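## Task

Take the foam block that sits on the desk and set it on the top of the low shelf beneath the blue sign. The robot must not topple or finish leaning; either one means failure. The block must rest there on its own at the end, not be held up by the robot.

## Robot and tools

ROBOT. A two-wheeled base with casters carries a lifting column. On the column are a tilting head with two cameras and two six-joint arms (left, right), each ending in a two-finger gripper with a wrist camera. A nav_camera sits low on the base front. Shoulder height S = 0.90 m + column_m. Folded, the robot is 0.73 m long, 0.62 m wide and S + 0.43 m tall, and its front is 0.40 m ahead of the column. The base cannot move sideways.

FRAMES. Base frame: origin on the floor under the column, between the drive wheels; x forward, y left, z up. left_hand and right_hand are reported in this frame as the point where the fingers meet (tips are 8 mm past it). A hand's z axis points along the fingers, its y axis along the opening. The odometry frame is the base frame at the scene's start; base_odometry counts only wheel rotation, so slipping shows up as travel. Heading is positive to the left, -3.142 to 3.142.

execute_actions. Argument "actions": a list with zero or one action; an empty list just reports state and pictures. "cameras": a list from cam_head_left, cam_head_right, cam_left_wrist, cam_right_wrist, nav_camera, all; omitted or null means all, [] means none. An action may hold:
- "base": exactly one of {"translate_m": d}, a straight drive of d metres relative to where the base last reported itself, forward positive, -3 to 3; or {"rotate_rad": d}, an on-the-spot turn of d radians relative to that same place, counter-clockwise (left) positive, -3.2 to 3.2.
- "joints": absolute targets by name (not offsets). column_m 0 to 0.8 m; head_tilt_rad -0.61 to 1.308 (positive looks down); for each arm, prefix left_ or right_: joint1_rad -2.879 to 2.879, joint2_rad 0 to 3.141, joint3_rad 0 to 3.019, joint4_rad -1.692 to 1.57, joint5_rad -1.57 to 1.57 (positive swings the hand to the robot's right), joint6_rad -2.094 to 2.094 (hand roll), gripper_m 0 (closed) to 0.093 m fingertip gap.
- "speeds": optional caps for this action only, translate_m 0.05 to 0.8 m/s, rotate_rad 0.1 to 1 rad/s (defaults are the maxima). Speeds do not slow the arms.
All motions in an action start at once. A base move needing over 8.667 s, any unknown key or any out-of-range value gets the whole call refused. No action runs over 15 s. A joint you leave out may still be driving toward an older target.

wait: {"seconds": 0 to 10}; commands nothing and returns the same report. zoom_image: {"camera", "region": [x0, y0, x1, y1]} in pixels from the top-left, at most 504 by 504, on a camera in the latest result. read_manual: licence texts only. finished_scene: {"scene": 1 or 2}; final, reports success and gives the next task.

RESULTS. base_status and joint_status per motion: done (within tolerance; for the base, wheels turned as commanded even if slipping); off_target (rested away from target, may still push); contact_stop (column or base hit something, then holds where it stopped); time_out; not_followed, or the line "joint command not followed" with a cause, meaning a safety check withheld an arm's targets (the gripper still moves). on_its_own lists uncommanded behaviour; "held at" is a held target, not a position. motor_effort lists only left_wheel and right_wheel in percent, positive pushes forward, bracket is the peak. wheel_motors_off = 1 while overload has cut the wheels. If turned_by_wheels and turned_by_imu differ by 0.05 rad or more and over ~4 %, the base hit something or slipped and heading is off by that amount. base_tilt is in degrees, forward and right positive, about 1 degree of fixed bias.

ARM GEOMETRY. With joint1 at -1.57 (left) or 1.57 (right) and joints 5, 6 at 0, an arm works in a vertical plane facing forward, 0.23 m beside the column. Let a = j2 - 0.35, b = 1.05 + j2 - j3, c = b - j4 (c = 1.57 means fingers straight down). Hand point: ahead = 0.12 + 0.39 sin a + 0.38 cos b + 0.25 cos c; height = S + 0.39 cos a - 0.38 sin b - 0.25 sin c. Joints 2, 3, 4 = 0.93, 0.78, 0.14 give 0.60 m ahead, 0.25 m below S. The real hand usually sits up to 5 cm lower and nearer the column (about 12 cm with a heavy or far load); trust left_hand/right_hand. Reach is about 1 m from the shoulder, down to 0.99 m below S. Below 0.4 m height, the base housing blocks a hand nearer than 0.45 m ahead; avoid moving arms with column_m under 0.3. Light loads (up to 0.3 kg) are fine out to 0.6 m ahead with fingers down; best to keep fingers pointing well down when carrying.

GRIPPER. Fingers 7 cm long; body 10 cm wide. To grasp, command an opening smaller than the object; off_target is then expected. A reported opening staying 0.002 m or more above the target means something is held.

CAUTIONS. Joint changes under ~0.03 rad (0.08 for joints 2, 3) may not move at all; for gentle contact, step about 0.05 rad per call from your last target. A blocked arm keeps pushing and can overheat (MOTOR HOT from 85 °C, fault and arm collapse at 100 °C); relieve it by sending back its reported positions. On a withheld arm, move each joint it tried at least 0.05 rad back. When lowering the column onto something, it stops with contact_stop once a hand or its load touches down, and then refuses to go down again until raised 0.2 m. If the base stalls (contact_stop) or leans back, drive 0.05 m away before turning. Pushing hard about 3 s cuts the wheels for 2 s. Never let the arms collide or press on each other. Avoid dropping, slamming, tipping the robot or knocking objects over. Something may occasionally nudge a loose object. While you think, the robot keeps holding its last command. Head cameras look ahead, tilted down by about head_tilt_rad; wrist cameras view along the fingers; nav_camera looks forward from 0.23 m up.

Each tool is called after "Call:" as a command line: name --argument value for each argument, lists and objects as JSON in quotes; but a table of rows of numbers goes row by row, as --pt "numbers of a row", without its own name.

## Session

Call:
execute_actions --actions '[]'

Scene clock: 0.00 s.
base_odometry: x=+0.000 y=+0.000 heading=+0.000 (m, m, rad; odometry frame)
turned_by_wheels: +0.000 (rad since the last result)
turned_by_imu: +0.000 (rad since the last result)
base_tilt: forward=-0.3 right=+0.4 (deg)
base_status: not commanded
joint_positions: column_m=+0.555 head_tilt_rad=+0.868 left_joint1_rad=-1.588 left_joint2_rad=+0.885 left_joint3_rad=+0.444 left_joint4_rad=-0.951 left_joint5_rad=+0.043 left_joint6_rad=+0.071 left_gripper_m=+0.095 right_joint1_rad=+1.573 right_joint2_rad=+0.891 right_joint3_rad=+0.387 right_joint4_rad=-0.981 right_joint5_rad=+0.024 right_joint6_rad=+0.003 right_gripper_m=+0.095
joint_status: not commanded
wheel_motors_off: 0
motor_effort: left_wheel=+1 right_wheel=+4 (%)
left_hand: x=+0.1650 y=+0.2135 z=+1.2484 quat_wxyz=(+0.420, -0.030, -0.906, +0.039) (m; base frame)
right_hand: x=+0.1293 y=-0.2293 z=+1.2638 quat_wxyz=(+0.463, +0.005, -0.887, +0.011) (m; base frame)
pictures: cam_head_left, cam_head_right, cam_left_wrist, cam_right_wrist, nav_camera
camera_calibration (this result's frames):
cam_head_left: T_world_to_cam=[[0.07901, -0.995869, -0.0447505, 0.114001], [-0.788741, -0.0349984, -0.613728, 0.997493], [0.609627, 0.0837872, -0.788248, 1.11037], [0, 0, 0, 1]] pos_world=[0.100843, 0.055406, 1.49254]
cam_head_right: T_world_to_cam=[[0.0684209, -0.996641, -0.04501, 0.0147904], [-0.787866, -0.0263009, -0.615285, 0.998623], [0.612034, 0.0775601, -0.787019, 1.10031], [0, 0, 0, 1]] pos_world=[0.112345, -0.0443345, 1.48106]
cam_left_wrist: T_world_to_cam=[[-0.0387681, -0.995589, 0.0854359, 0.112972], [-0.0719747, 0.0880603, 0.993511, -1.2419], [-0.996653, 0.0323674, -0.0750711, 0.379842], [0, 0, 0, 1]] pos_world=[0.293565, 0.209541, 1.25271]
cam_right_wrist: T_world_to_cam=[[0.0170653, -0.999828, 0.00727206, -0.242168], [-0.000548896, 0.00726375, 0.999973, -1.25643], [-0.999854, -0.0170688, -0.000424844, 0.249436], [0, 0, 0, 1]] pos_world=[0.252842, -0.228743, 1.25827]
Images, in order (width x height): cam_head_left 896x504, cam_head_right 896x504, cam_left_wrist 616x616, cam_right_wrist 616x616, nav_camera 896x504.

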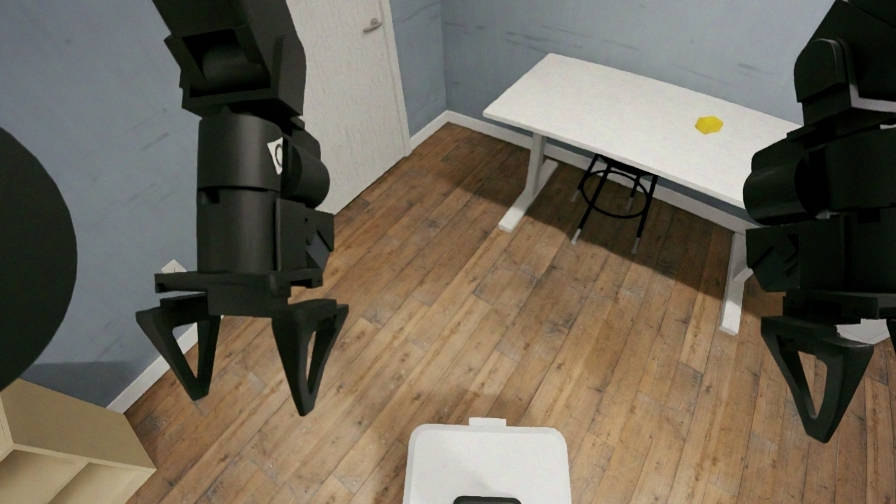

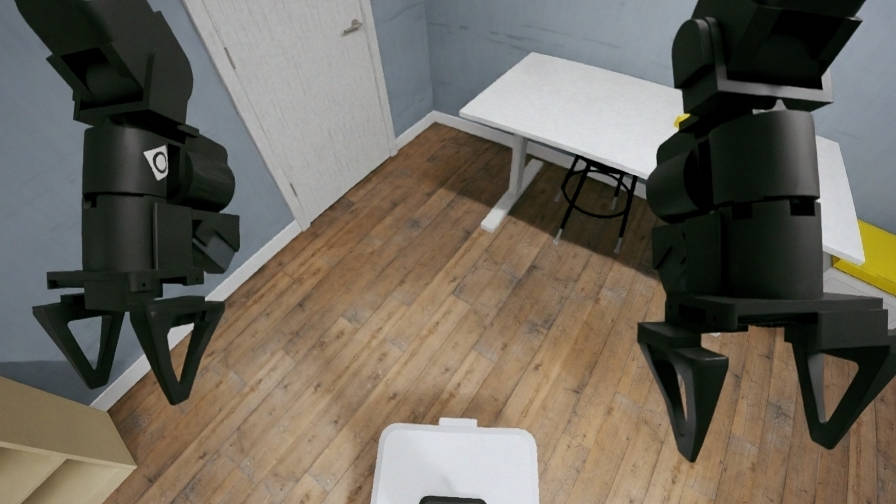

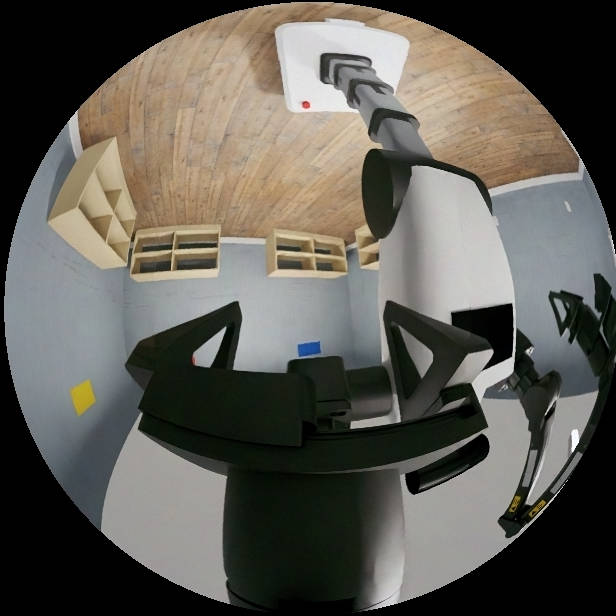

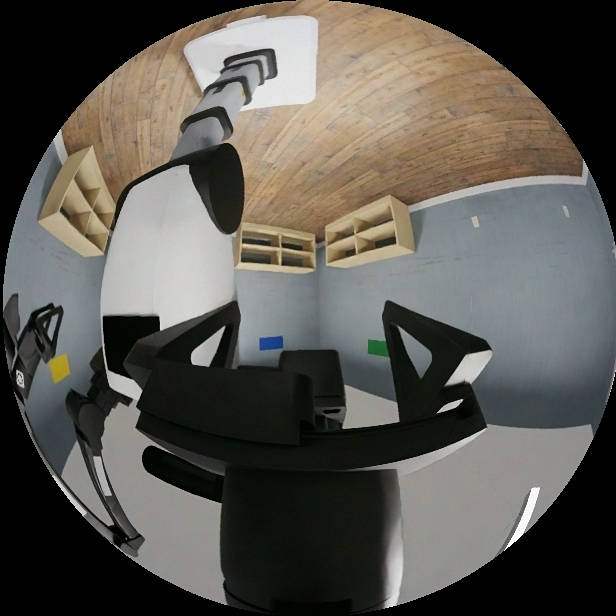

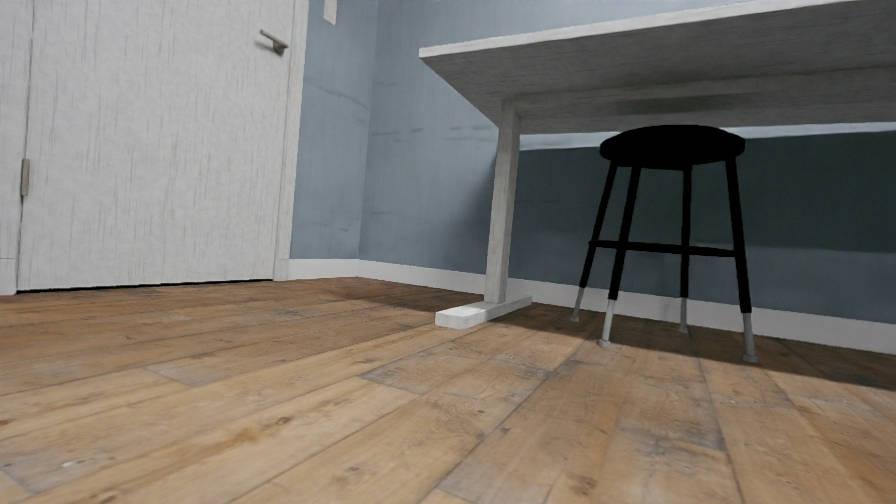

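Call:
execute_actions --actions '[{"joints":{"left_joint2_rad":1.9,"left_joint3_rad":2.1,"left_joint4_rad":-0.72,"left_joint1_rad":-1.58,"left_joint5_rad":0,"left_joint6_rad":0,"column_m":0.5},"base":{"rotate_rad":-0.73}}]' --cameras '[]'

Call:
execute_actions --actions '[{"base":{"translate_m":0.93}}]' --cameras '["cam_head_left","cam_left_wrist"]'

Scene clock: 13.70 s.
base_odometry: x=+0.000 y=+0.000 heading=-0.729 (m, m, rad; odometry frame)
turned_by_wheels: -0.729 (rad since the last result)
turned_by_imu: -0.721 (rad since the last result)
base_tilt: forward=-0.4 right=+0.6 (deg)
base_status: done
joint_positions: column_m=+0.500 head_tilt_rad=+0.868 left_joint1_rad=-1.587 left_joint2_rad=+1.892 left_joint3_rad=+2.091 left_joint4_rad=-0.724 left_joint5_rad=+0.002 left_joint6_rad=+0.008 left_gripper_m=+0.095 right_joint1_rad=+1.573 right_joint2_rad=+0.891 right_joint3_rad=+0.387 right_joint4_rad=-0.981 right_joint5_rad=+0.024 right_joint6_rad=+0.003 right_gripper_m=+0.095
joint_status: all done
wheel_motors_off: 0
motor_effort: left_wheel=+4(24) right_wheel=-7(51) (%)
left_hand: x=+0.7608 y=+0.2114 z=+0.8794 quat_wxyz=(+0.000, -0.008, -1.000, +0.008) (m; base frame)
right_hand: x=+0.1293 y=-0.2293 z=+1.2089 quat_wxyz=(+0.463, +0.005, -0.887, +0.011) (m; base frame)
pictures: none
No camera images: the call's "cameras" was empty. Leave "cameras" out to get every camera's image.

Scene clock: 16.93 s.
base_odometry: x=+0.694 y=-0.620 heading=-0.729 (m, m, rad; odometry frame)
turned_by_wheels: +0.000 (rad since the last result)
turned_by_imu: -0.003 (rad since the last result)
base_tilt: forward=-0.2 right=+0.4 (deg)
base_status: done
joint_positions: column_m=+0.500 head_tilt_rad=+0.868 left_joint1_rad=-1.586 left_joint2_rad=+1.892 left_joint3_rad=+2.091 left_joint4_rad=-0.723 left_joint5_rad=+0.002 left_joint6_rad=+0.008 left_gripper_m=+0.095 right_joint1_rad=+1.573 right_joint2_rad=+0.891 right_joint3_rad=+0.389 right_joint4_rad=-0.981 right_joint5_rad=+0.024 right_joint6_rad=+0.003 right_gripper_m=+0.095
joint_status: not commanded
wheel_motors_off: 0
motor_effort: left_wheel=+1(49) right_wheel=+1(46) (%)
left_hand: x=+0.7609 y=+0.2117 z=+0.8794 quat_wxyz=(+0.000, -0.008, -1.000, +0.008) (m; base frame)
right_hand: x=+0.1301 y=-0.2293 z=+1.2086 quat_wxyz=(+0.462, +0.005, -0.887, +0.011) (m; base frame)
pictures: cam_head_left, cam_left_wrist
camera_calibration (this result's frames):
cam_head_left: T_world_to_cam=[[0.07901, -0.995869, -0.0447505, 0.111547], [-0.788741, -0.0349984, -0.613729, 0.963832], [0.609627, 0.0837872, -0.788248, 1.06714], [0, 0, 0, 1]] pos_world=[0.100843, 0.055406, 1.43769]
cam_left_wrist: T_world_to_cam=[[-0.0187709, -0.999815, -0.00417687, 0.230357], [-0.807676, 0.0127009, 0.58949, 0.0987013], [-0.589328, 0.0144388, -0.807765, 1.28428], [0, 0, 0, 1]] pos_world=[0.840906, 0.210517, 0.980176]
Images, in order (width x height): cam_head_left 896x504, cam_left_wrist 616x616.

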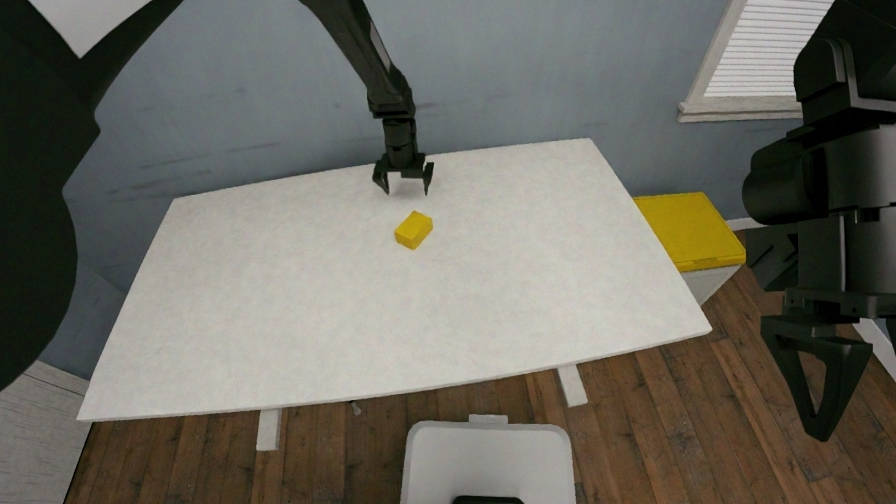

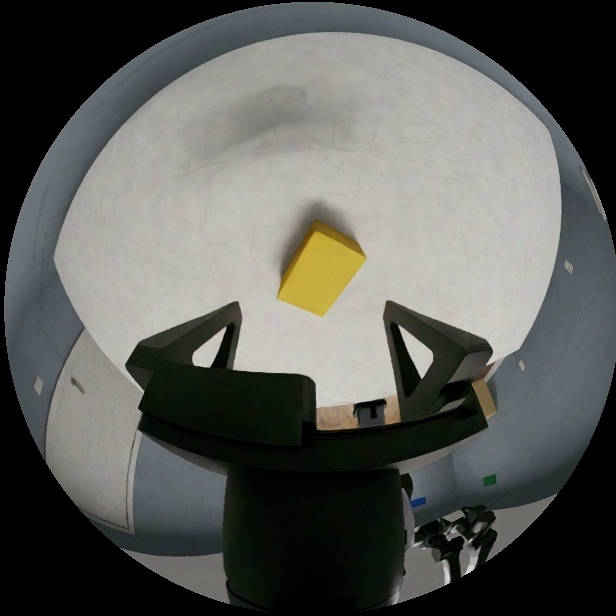

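Call:
execute_actions --actions '[{"base":{"translate_m":-0.035},"joints":{"left_joint6_rad":0.55,"column_m":0.44}}]' --cameras '["cam_left_wrist"]'

Scene clock: 24.80 s.
base_odometry: x=+0.667 y=-0.596 heading=-0.729 (m, m, rad; odometry frame)
turned_by_wheels: +0.000 (rad since the last result)
turned_by_imu: -0.001 (rad since the last result)
base_tilt: forward=-0.5 right=+0.5 (deg)
base_status: done
joint_positions: column_m=+0.440 head_tilt_rad=+0.868 left_joint1_rad=-1.586 left_joint2_rad=+1.893 left_joint3_rad=+2.091 left_joint4_rad=-0.723 left_joint5_rad=+0.002 left_joint6_rad=+0.541 left_gripper_m=+0.095 right_joint1_rad=+1.573 right_joint2_rad=+0.890 right_joint3_rad=+0.384 right_joint4_rad=-0.981 right_joint5_rad=+0.024 right_joint6_rad=+0.003 right_gripper_m=+0.095
joint_status: all done
wheel_motors_off: 0
motor_effort: left_wheel=+0(27) right_wheel=-1(30) (%)
left_hand: x=+0.7605 y=+0.2117 z=+0.8190 quat_wxyz=(-0.001, -0.271, -0.963, +0.008) (m; base frame)
right_hand: x=+0.1277 y=-0.2293 z=+1.1496 quat_wxyz=(+0.464, +0.005, -0.886, +0.011) (m; base frame)
pictures: cam_left_wrist
camera_calibration (this result's frames):
cam_left_wrist: T_world_to_cam=[[-0.523719, -0.851871, -0.00575822, 0.58406], [-0.693592, 0.422468, 0.583481, -0.0345646], [-0.494618, 0.309574, -0.812106, 1.10424], [0, 0, 0, 1]] pos_world=[0.828087, 0.170302, 0.920291]
Images, in order (width x height): cam_left_wrist 616x616.

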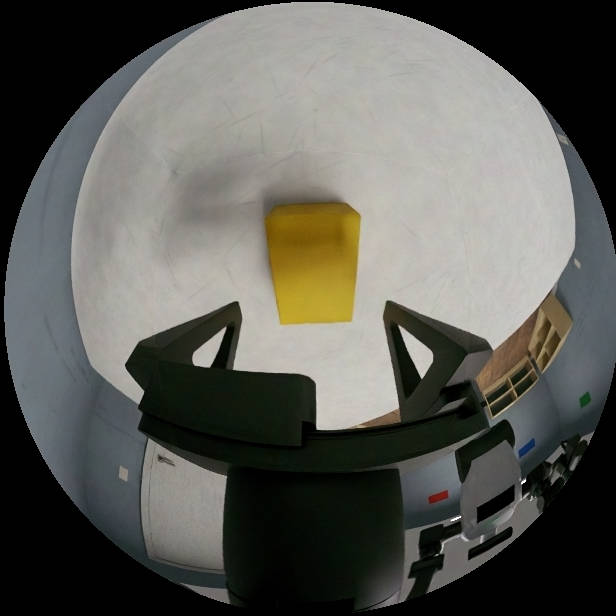

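Call:
execute_actions --actions '[{"joints":{"column_m":0.388}}]' --cameras '[]'

Call:
execute_actions --actions '[{"joints":{"left_gripper_m":0.04}}]' --cameras '[]'

Call:
execute_actions --actions '[{"joints":{"left_joint2_rad":1.7,"left_joint3_rad":1.9}}]' --cameras '["cam_left_wrist"]'

Call:
execute_actions --actions '[{"base":{"translate_m":-0.2},"joints":{"head_tilt_rad":0.42}}]' --cameras '[]'

Call:
execute_actions --actions '[{"base":{"rotate_rad":-2.75},"joints":{"left_joint6_rad":1.2}}]' --cameras '["cam_head_left","cam_head_right","nav_camera"]'

Scene clock: 34.97 s.
base_odometry: x=+0.667 y=-0.596 heading=-0.729 (m, m, rad; odometry frame)
turned_by_wheels: +0.000 (rad since the last result)
turned_by_imu: -0.001 (rad since the last result)
base_tilt: forward=-0.3 right=+0.4 (deg)
base_status: not commanded
joint_positions: column_m=+0.388 head_tilt_rad=+0.868 left_joint1_rad=-1.586 left_joint2_rad=+1.893 left_joint3_rad=+2.091 left_joint4_rad=-0.723 left_joint5_rad=+0.002 left_joint6_rad=+0.541 left_gripper_m=+0.095 right_joint1_rad=+1.573 right_joint2_rad=+0.890 right_joint3_rad=+0.384 right_joint4_rad=-0.981 right_joint5_rad=+0.024 right_joint6_rad=+0.003 right_gripper_m=+0.095
joint_status: all done
wheel_motors_off: 0
motor_effort: left_wheel=+0(0) right_wheel=-1(1) (%)
left_hand: x=+0.7605 y=+0.2117 z=+0.7670 quat_wxyz=(-0.001, -0.271, -0.963, +0.008) (m; base frame)
right_hand: x=+0.1277 y=-0.2293 z=+1.0976 quat_wxyz=(+0.464, +0.005, -0.886, +0.011) (m; base frame)
pictures: none
No camera images: the call's "cameras" was empty. Leave "cameras" out to get every camera's image.

Scene clock: 35.57 s.
base_odometry: x=+0.667 y=-0.596 heading=-0.729 (m, m, rad; odometry frame)
turned_by_wheels: +0.000 (rad since the last result)
turned_by_imu: +0.000 (rad since the last result)
base_tilt: forward=-0.4 right=+0.6 (deg)
base_status: not commanded
joint_positions: column_m=+0.388 head_tilt_rad=+0.868 left_joint1_rad=-1.586 left_joint2_rad=+1.893 left_joint3_rad=+2.091 left_joint4_rad=-0.723 left_joint5_rad=+0.002 left_joint6_rad=+0.542 left_gripper_m=+0.057 right_joint1_rad=+1.573 right_joint2_rad=+0.890 right_joint3_rad=+0.384 right_joint4_rad=-0.981 right_joint5_rad=+0.024 right_joint6_rad=+0.003 right_gripper_m=+0.095
joint_status: left_gripper_m off_target (ended at +0.057, target +0.040)
wheel_motors_off: 0
motor_effort: left_wheel=+0(2) right_wheel=+0(0) (%)
left_hand: x=+0.7605 y=+0.2118 z=+0.7670 quat_wxyz=(-0.001, -0.271, -0.962, +0.008) (m; base frame)
right_hand: x=+0.1277 y=-0.2293 z=+1.0976 quat_wxyz=(+0.464, +0.005, -0.886, +0.011) (m; base frame)
pictures: none
No camera images: the call's "cameras" was empty. Leave "cameras" out to get every camera's image.

Scene clock: 37.07 s.
base_odometry: x=+0.667 y=-0.596 heading=-0.729 (m, m, rad; odometry frame)
turned_by_wheels: +0.000 (rad since the last result)
turned_by_imu: +0.000 (rad since the last result)
base_tilt: forward=-0.4 right=+0.6 (deg)
base_status: not commanded
joint_positions: column_m=+0.388 head_tilt_rad=+0.868 left_joint1_rad=-1.586 left_joint2_rad=+1.697 left_joint3_rad=+1.899 left_joint4_rad=-0.723 left_joint5_rad=+0.002 left_joint6_rad=+0.542 left_gripper_m=+0.057 right_joint1_rad=+1.573 right_joint2_rad=+0.890 right_joint3_rad=+0.384 right_joint4_rad=-0.981 right_joint5_rad=+0.024 right_joint6_rad=+0.003 right_gripper_m=+0.095
joint_status: all done
wheel_motors_off: 0
motor_effort: left_wheel=-1(2) right_wheel=+0(1) (%)
left_hand: x=+0.7536 y=+0.2129 z=+0.8428 quat_wxyz=(-0.003, -0.271, -0.962, +0.007) (m; base frame)
right_hand: x=+0.1277 y=-0.2293 z=+1.0976 quat_wxyz=(+0.464, +0.005, -0.886, +0.011) (m; base frame)
pictures: cam_left_wrist
camera_calibration (this result's frames):
cam_left_wrist: T_world_to_cam=[[-0.524291, -0.851499, -0.00826188, 0.584022], [-0.695745, 0.422755, 0.580704, -0.0498353], [-0.490976, 0.310206, -0.814073, 1.11859], [0, 0, 0, 1]] pos_world=[0.820727, 0.171368, 0.944381]
Images, in order (width x height): cam_left_wrist 616x616.

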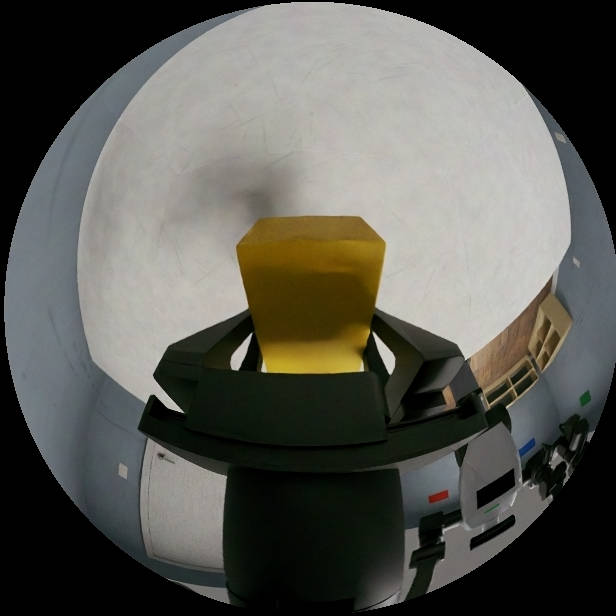

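Scene clock: 38.87 s.
base_odometry: x=+0.518 y=-0.463 heading=-0.730 (m, m, rad; odometry frame)
turned_by_wheels: -0.001 (rad since the last result)
turned_by_imu: -0.001 (rad since the last result)
base_tilt: forward=-0.4 right=+0.6 (deg)
base_status: done
joint_positions: column_m=+0.388 head_tilt_rad=+0.438 left_joint1_rad=-1.586 left_joint2_rad=+1.697 left_joint3_rad=+1.898 left_joint4_rad=-0.723 left_joint5_rad=+0.002 left_joint6_rad=+0.542 left_gripper_m=+0.057 right_joint1_rad=+1.573 right_joint2_rad=+0.889 right_joint3_rad=+0.384 right_joint4_rad=-0.981 right_joint5_rad=+0.024 right_joint6_rad=+0.003 right_gripper_m=+0.095
joint_status: all done
wheel_motors_off: 0
motor_effort: left_wheel=-1(28) right_wheel=+0(33) (%)
left_hand: x=+0.7530 y=+0.2134 z=+0.8425 quat_wxyz=(-0.003, -0.271, -0.963, +0.007) (m; base frame)
right_hand: x=+0.1282 y=-0.2293 z=+1.0976 quat_wxyz=(+0.463, +0.005, -0.886, +0.011) (m; base frame)
pictures: none
No camera images: the call's "cameras" was empty. Leave "cameras" out to get every camera's image.

Scene clock: 43.17 s.
base_odometry: x=+0.518 y=-0.463 heading=+2.804 (m, m, rad; odometry frame)
turned_by_wheels: -2.749 (rad since the last result)
turned_by_imu: -2.728 (rad since the last result)
base_tilt: forward=-0.4 right=+0.5 (deg)
base_status: done
joint_positions: column_m=+0.388 head_tilt_rad=+0.438 left_joint1_rad=-1.583 left_joint2_rad=+1.697 left_joint3_rad=+1.898 left_joint4_rad=-0.723 left_joint5_rad=+0.002 left_joint6_rad=+1.190 left_gripper_m=+0.058 right_joint1_rad=+1.573 right_joint2_rad=+0.889 right_joint3_rad=+0.385 right_joint4_rad=-0.981 right_joint5_rad=+0.024 right_joint6_rad=+0.003 right_gripper_m=+0.095
joint_status: all done
wheel_motors_off: 0
motor_effort: left_wheel=+4(42) right_wheel=-5(48) (%)
left_hand: x=+0.7530 y=+0.2154 z=+0.8425 quat_wxyz=(-0.004, -0.563, -0.826, +0.005) (m; base frame)
right_hand: x=+0.1284 y=-0.2293 z=+1.0975 quat_wxyz=(+0.463, +0.005, -0.886, +0.011) (m; base frame)
pictures: cam_head_left, cam_head_right, nav_camera
camera_calibration (this result's frames):
cam_head_left: T_world_to_cam=[[0.0904678, -0.995869, -0.00779493, 0.0551826], [-0.461634, -0.0349984, -0.88638, 1.25339], [0.882445, 0.0837872, -0.462893, 0.518161], [0, 0, 0, 1]] pos_world=[0.116367, 0.055406, 1.35126]
cam_head_right: T_world_to_cam=[[0.080948, -0.996641, -0.0124392, -0.0381], [-0.460191, -0.0263009, -0.88743, 1.25354], [0.884122, 0.0775601, -0.460774, 0.507112], [0, 0, 0, 1]] pos_world=[0.131602, -0.0443345, 1.34562]
Images, in order (width x height): cam_head_left 896x504, cam_head_right 896x504, nav_camera 896x504.

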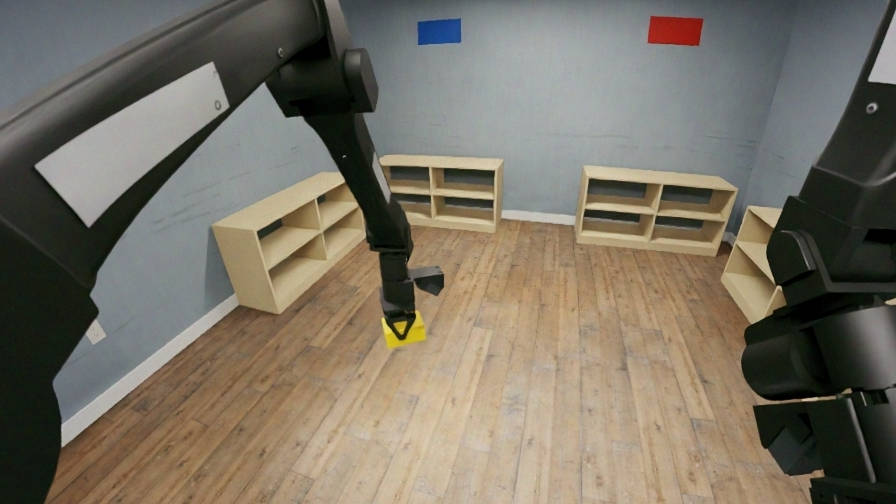

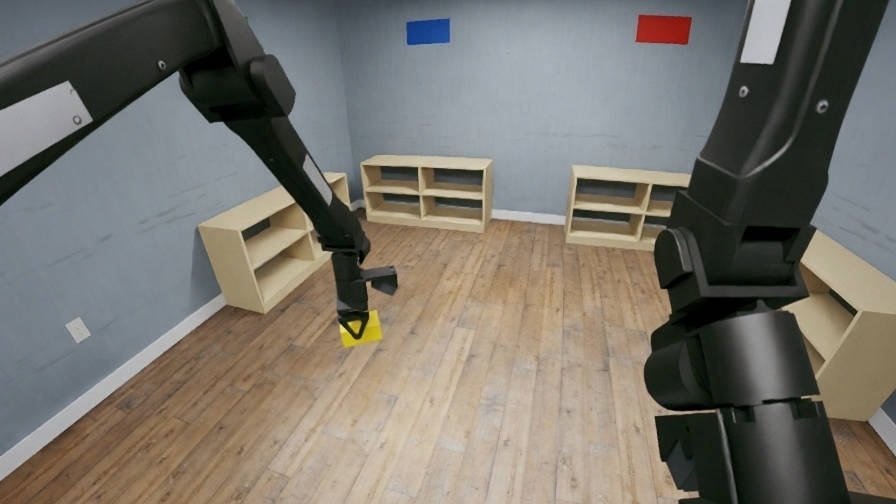

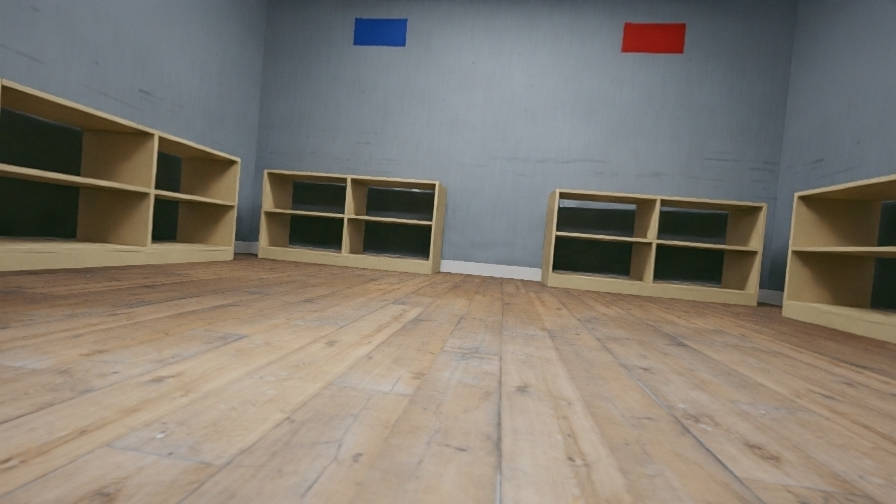

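Call:
execute_actions --actions '[{"base":{"translate_m":2.47},"joints":{"column_m":0.255,"left_joint6_rad":1.75,"head_tilt_rad":0.75}}]' --cameras '["cam_head_left","cam_left_wrist"]'

Scene clock: 53.50 s.
base_odometry: x=-1.813 y=+0.354 heading=+2.804 (m, m, rad; odometry frame)
turned_by_wheels: +0.000 (rad since the last result)
turned_by_imu: -0.008 (rad since the last result)
base_tilt: forward=-0.2 right=+0.6 (deg)
base_status: done
joint_positions: column_m=+0.255 head_tilt_rad=+0.753 left_joint1_rad=-1.583 left_joint2_rad=+1.697 left_joint3_rad=+1.898 left_joint4_rad=-0.723 left_joint5_rad=+0.002 left_joint6_rad=+1.741 left_gripper_m=+0.058 right_joint1_rad=+1.573 right_joint2_rad=+0.889 right_joint3_rad=+0.387 right_joint4_rad=-0.981 right_joint5_rad=+0.024 right_joint6_rad=+0.003 right_gripper_m=+0.095
joint_status: all done
wheel_motors_off: 0
motor_effort: left_wheel=+1(46) right_wheel=+0(47) (%)
left_hand: x=+0.7530 y=+0.2154 z=+0.7094 quat_wxyz=(-0.005, -0.767, -0.642, +0.003) (m; base frame)
right_hand: x=+0.1294 y=-0.2293 z=+0.9641 quat_wxyz=(+0.462, +0.005, -0.887, +0.011) (m; base frame)
pictures: cam_head_left, cam_left_wrist
camera_calibration (this result's frames):
cam_head_left: T_world_to_cam=[[0.0836271, -0.995869, -0.0353794, 0.0887216], [-0.713029, -0.0349984, -0.70026, 0.917066], [0.696129, 0.0837872, -0.713011, 0.776311], [0, 0, 0, 1]] pos_world=[0.106063, 0.055406, 1.19884]
cam_left_wrist: T_world_to_cam=[[-0.98374, 0.178021, -0.0237477, 0.719945], [0.131585, 0.804417, 0.579309, -0.678024], [0.122232, 0.566765, -0.814762, 0.492486], [0, 0, 0, 1]] pos_world=[0.737259, 0.138125, 0.811141]
Images, in order (width x height): cam_head_left 896x504, cam_left_wrist 616x616.

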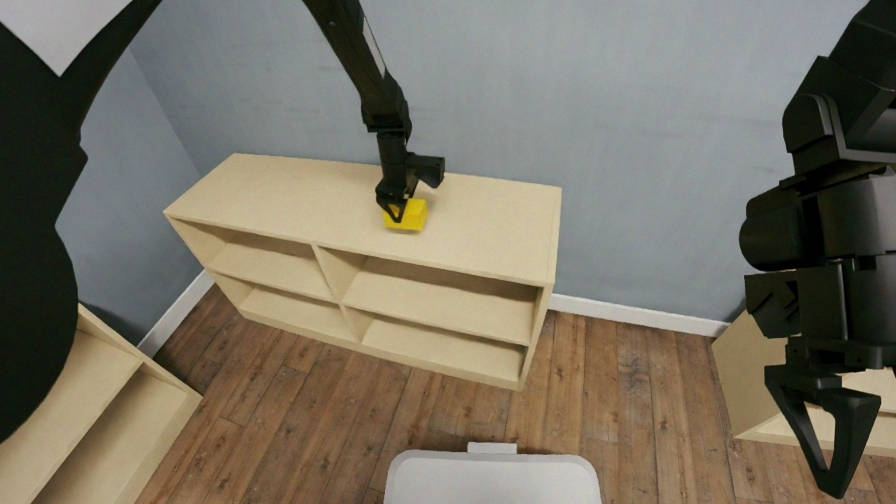

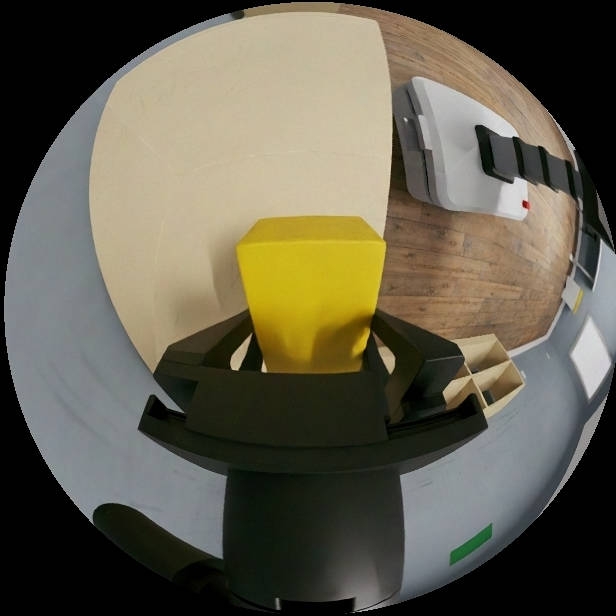

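Call:
execute_actions --actions '[{"base":{"translate_m":0.1},"joints":{"column_m":0.215}}]' --cameras '[]'

Call:
execute_actions --actions '[{"joints":{"column_m":0.198}}]' --cameras '["cam_left_wrist"]'

Call:
execute_actions --actions '[{"joints":{"left_gripper_m":0.093}}]' --cameras '[]'

Call:
execute_actions --actions '[{"joints":{"column_m":0.26}}]' --cameras '["cam_head_left"]'

Scene clock: 64.57 s.
base_odometry: x=-1.907 y=+0.387 heading=+2.805 (m, m, rad; odometry frame)
turned_by_wheels: +0.000 (rad since the last result)
turned_by_imu: -0.001 (rad since the last result)
base_tilt: forward=-0.4 right=+0.7 (deg)
base_status: done
joint_positions: column_m=+0.215 head_tilt_rad=+0.753 left_joint1_rad=-1.583 left_joint2_rad=+1.697 left_joint3_rad=+1.898 left_joint4_rad=-0.723 left_joint5_rad=+0.002 left_joint6_rad=+1.741 left_gripper_m=+0.058 right_joint1_rad=+1.573 right_joint2_rad=+0.889 right_joint3_rad=+0.388 right_joint4_rad=-0.981 right_joint5_rad=+0.024 right_joint6_rad=+0.003 right_gripper_m=+0.095
joint_status: all done
wheel_motors_off: 0
motor_effort: left_wheel=+0(28) right_wheel=+0(35) (%)
left_hand: x=+0.7530 y=+0.2154 z=+0.6694 quat_wxyz=(-0.005, -0.767, -0.642, +0.003) (m; base frame)
right_hand: x=+0.1300 y=-0.2293 z=+0.9239 quat_wxyz=(+0.461, +0.005, -0.887, +0.011) (m; base frame)
pictures: none
No camera images: the call's "cameras" was empty. Leave "cameras" out to get every camera's image.

Scene clock: 65.37 s.
base_odometry: x=-1.907 y=+0.387 heading=+2.805 (m, m, rad; odometry frame)
turned_by_wheels: +0.000 (rad since the last result)
turned_by_imu: +0.000 (rad since the last result)
base_tilt: forward=-0.3 right=+0.5 (deg)
base_status: not commanded
joint_positions: column_m=+0.198 head_tilt_rad=+0.753 left_joint1_rad=-1.583 left_joint2_rad=+1.690 left_joint3_rad=+1.898 left_joint4_rad=-0.724 left_joint5_rad=+0.000 left_joint6_rad=+1.742 left_gripper_m=+0.058 right_joint1_rad=+1.573 right_joint2_rad=+0.889 right_joint3_rad=+0.388 right_joint4_rad=-0.981 right_joint5_rad=+0.024 right_joint6_rad=+0.003 right_gripper_m=+0.095
joint_status: all done
wheel_motors_off: 0
motor_effort: left_wheel=+2(2) right_wheel=+0(2) (%)
left_hand: x=+0.7557 y=+0.2154 z=+0.6568 quat_wxyz=(-0.007, -0.767, -0.642, +0.001) (m; base frame)
right_hand: x=+0.1300 y=-0.2293 z=+0.9069 quat_wxyz=(+0.461, +0.005, -0.887, +0.011) (m; base frame)
pictures: cam_left_wrist
camera_calibration (this result's frames):
cam_left_wrist: T_world_to_cam=[[-0.983499, 0.178547, -0.0291823, 0.7247], [0.128663, 0.803677, 0.58099, -0.646637], [0.127187, 0.567648, -0.813388, 0.444403], [0, 0, 0, 1]] pos_world=[0.739417, 0.13803, 0.758309]
Images, in order (width x height): cam_left_wrist 616x616.

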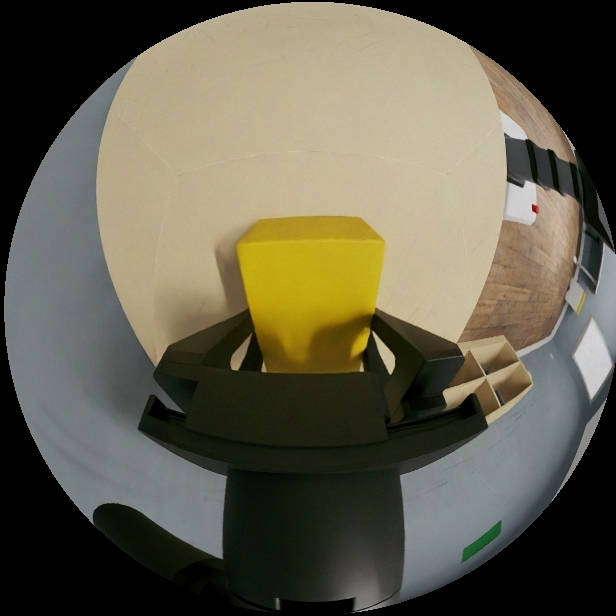

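Scene clock: 66.03 s.
base_odometry: x=-1.907 y=+0.387 heading=+2.805 (m, m, rad; odometry frame)
turned_by_wheels: +0.000 (rad since the last result)
turned_by_imu: +0.000 (rad since the last result)
base_tilt: forward=-0.3 right=+0.5 (deg)
base_status: not commanded
joint_positions: column_m=+0.198 head_tilt_rad=+0.753 left_joint1_rad=-1.583 left_joint2_rad=+1.691 left_joint3_rad=+1.898 left_joint4_rad=-0.724 left_joint5_rad=+0.000 left_joint6_rad=+1.742 left_gripper_m=+0.093 right_joint1_rad=+1.573 right_joint2_rad=+0.889 right_joint3_rad=+0.388 right_joint4_rad=-0.981 right_joint5_rad=+0.024 right_joint6_rad=+0.003 right_gripper_m=+0.095
joint_status: all done
wheel_motors_off: 0
motor_effort: left_wheel=+0(3) right_wheel=+0(1) (%)
left_hand: x=+0.7556 y=+0.2154 z=+0.6565 quat_wxyz=(-0.007, -0.767, -0.642, +0.001) (m; base frame)
right_hand: x=+0.1300 y=-0.2293 z=+0.9069 quat_wxyz=(+0.461, +0.005, -0.887, +0.011) (m; base frame)
pictures: none
No camera images: the call's "cameras" was empty. Leave "cameras" out to get every camera's image.

Scene clock: 67.43 s.
base_odometry: x=-1.907 y=+0.387 heading=+2.805 (m, m, rad; odometry frame)
turned_by_wheels: +0.000 (rad since the last result)
turned_by_imu: +0.000 (rad since the last result)
base_tilt: forward=-0.5 right=+0.5 (deg)
base_status: not commanded
joint_positions: column_m=+0.260 head_tilt_rad=+0.753 left_joint1_rad=-1.583 left_joint2_rad=+1.691 left_joint3_rad=+1.898 left_joint4_rad=-0.724 left_joint5_rad=+0.000 left_joint6_rad=+1.742 left_gripper_m=+0.093 right_joint1_rad=+1.573 right_joint2_rad=+0.889 right_joint3_rad=+0.388 right_joint4_rad=-0.981 right_joint5_rad=+0.024 right_joint6_rad=+0.003 right_gripper_m=+0.095
joint_status: all done
wheel_motors_off: 0
motor_effort: left_wheel=+0(0) right_wheel=+0(1) (%)
left_hand: x=+0.7554 y=+0.2154 z=+0.7181 quat_wxyz=(-0.006, -0.767, -0.642, +0.001) (m; base frame)
right_hand: x=+0.1300 y=-0.2293 z=+0.9687 quat_wxyz=(+0.461, +0.005, -0.887, +0.011) (m; base frame)
pictures: cam_head_left
camera_calibration (this result's frames):
cam_head_left: T_world_to_cam=[[0.0836225, -0.995869, -0.0353901, 0.0889056], [-0.713119, -0.0349984, -0.700169, 0.920333], [0.696038, 0.0837872, -0.713099, 0.779863], [0, 0, 0, 1]] pos_world=[0.106058, 0.055406, 1.20365]
Images, in order (width x height): cam_head_left 896x504.

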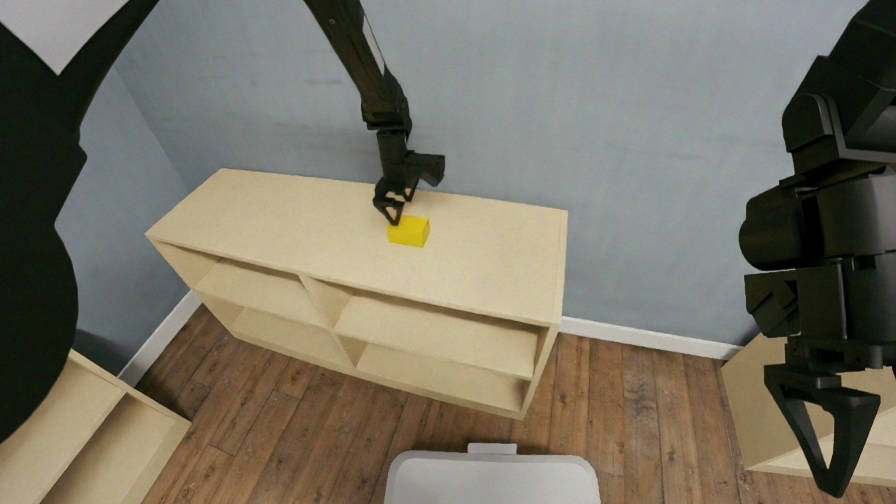

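Call:
finished_scene --scene 2

The scene is finished: the task was done.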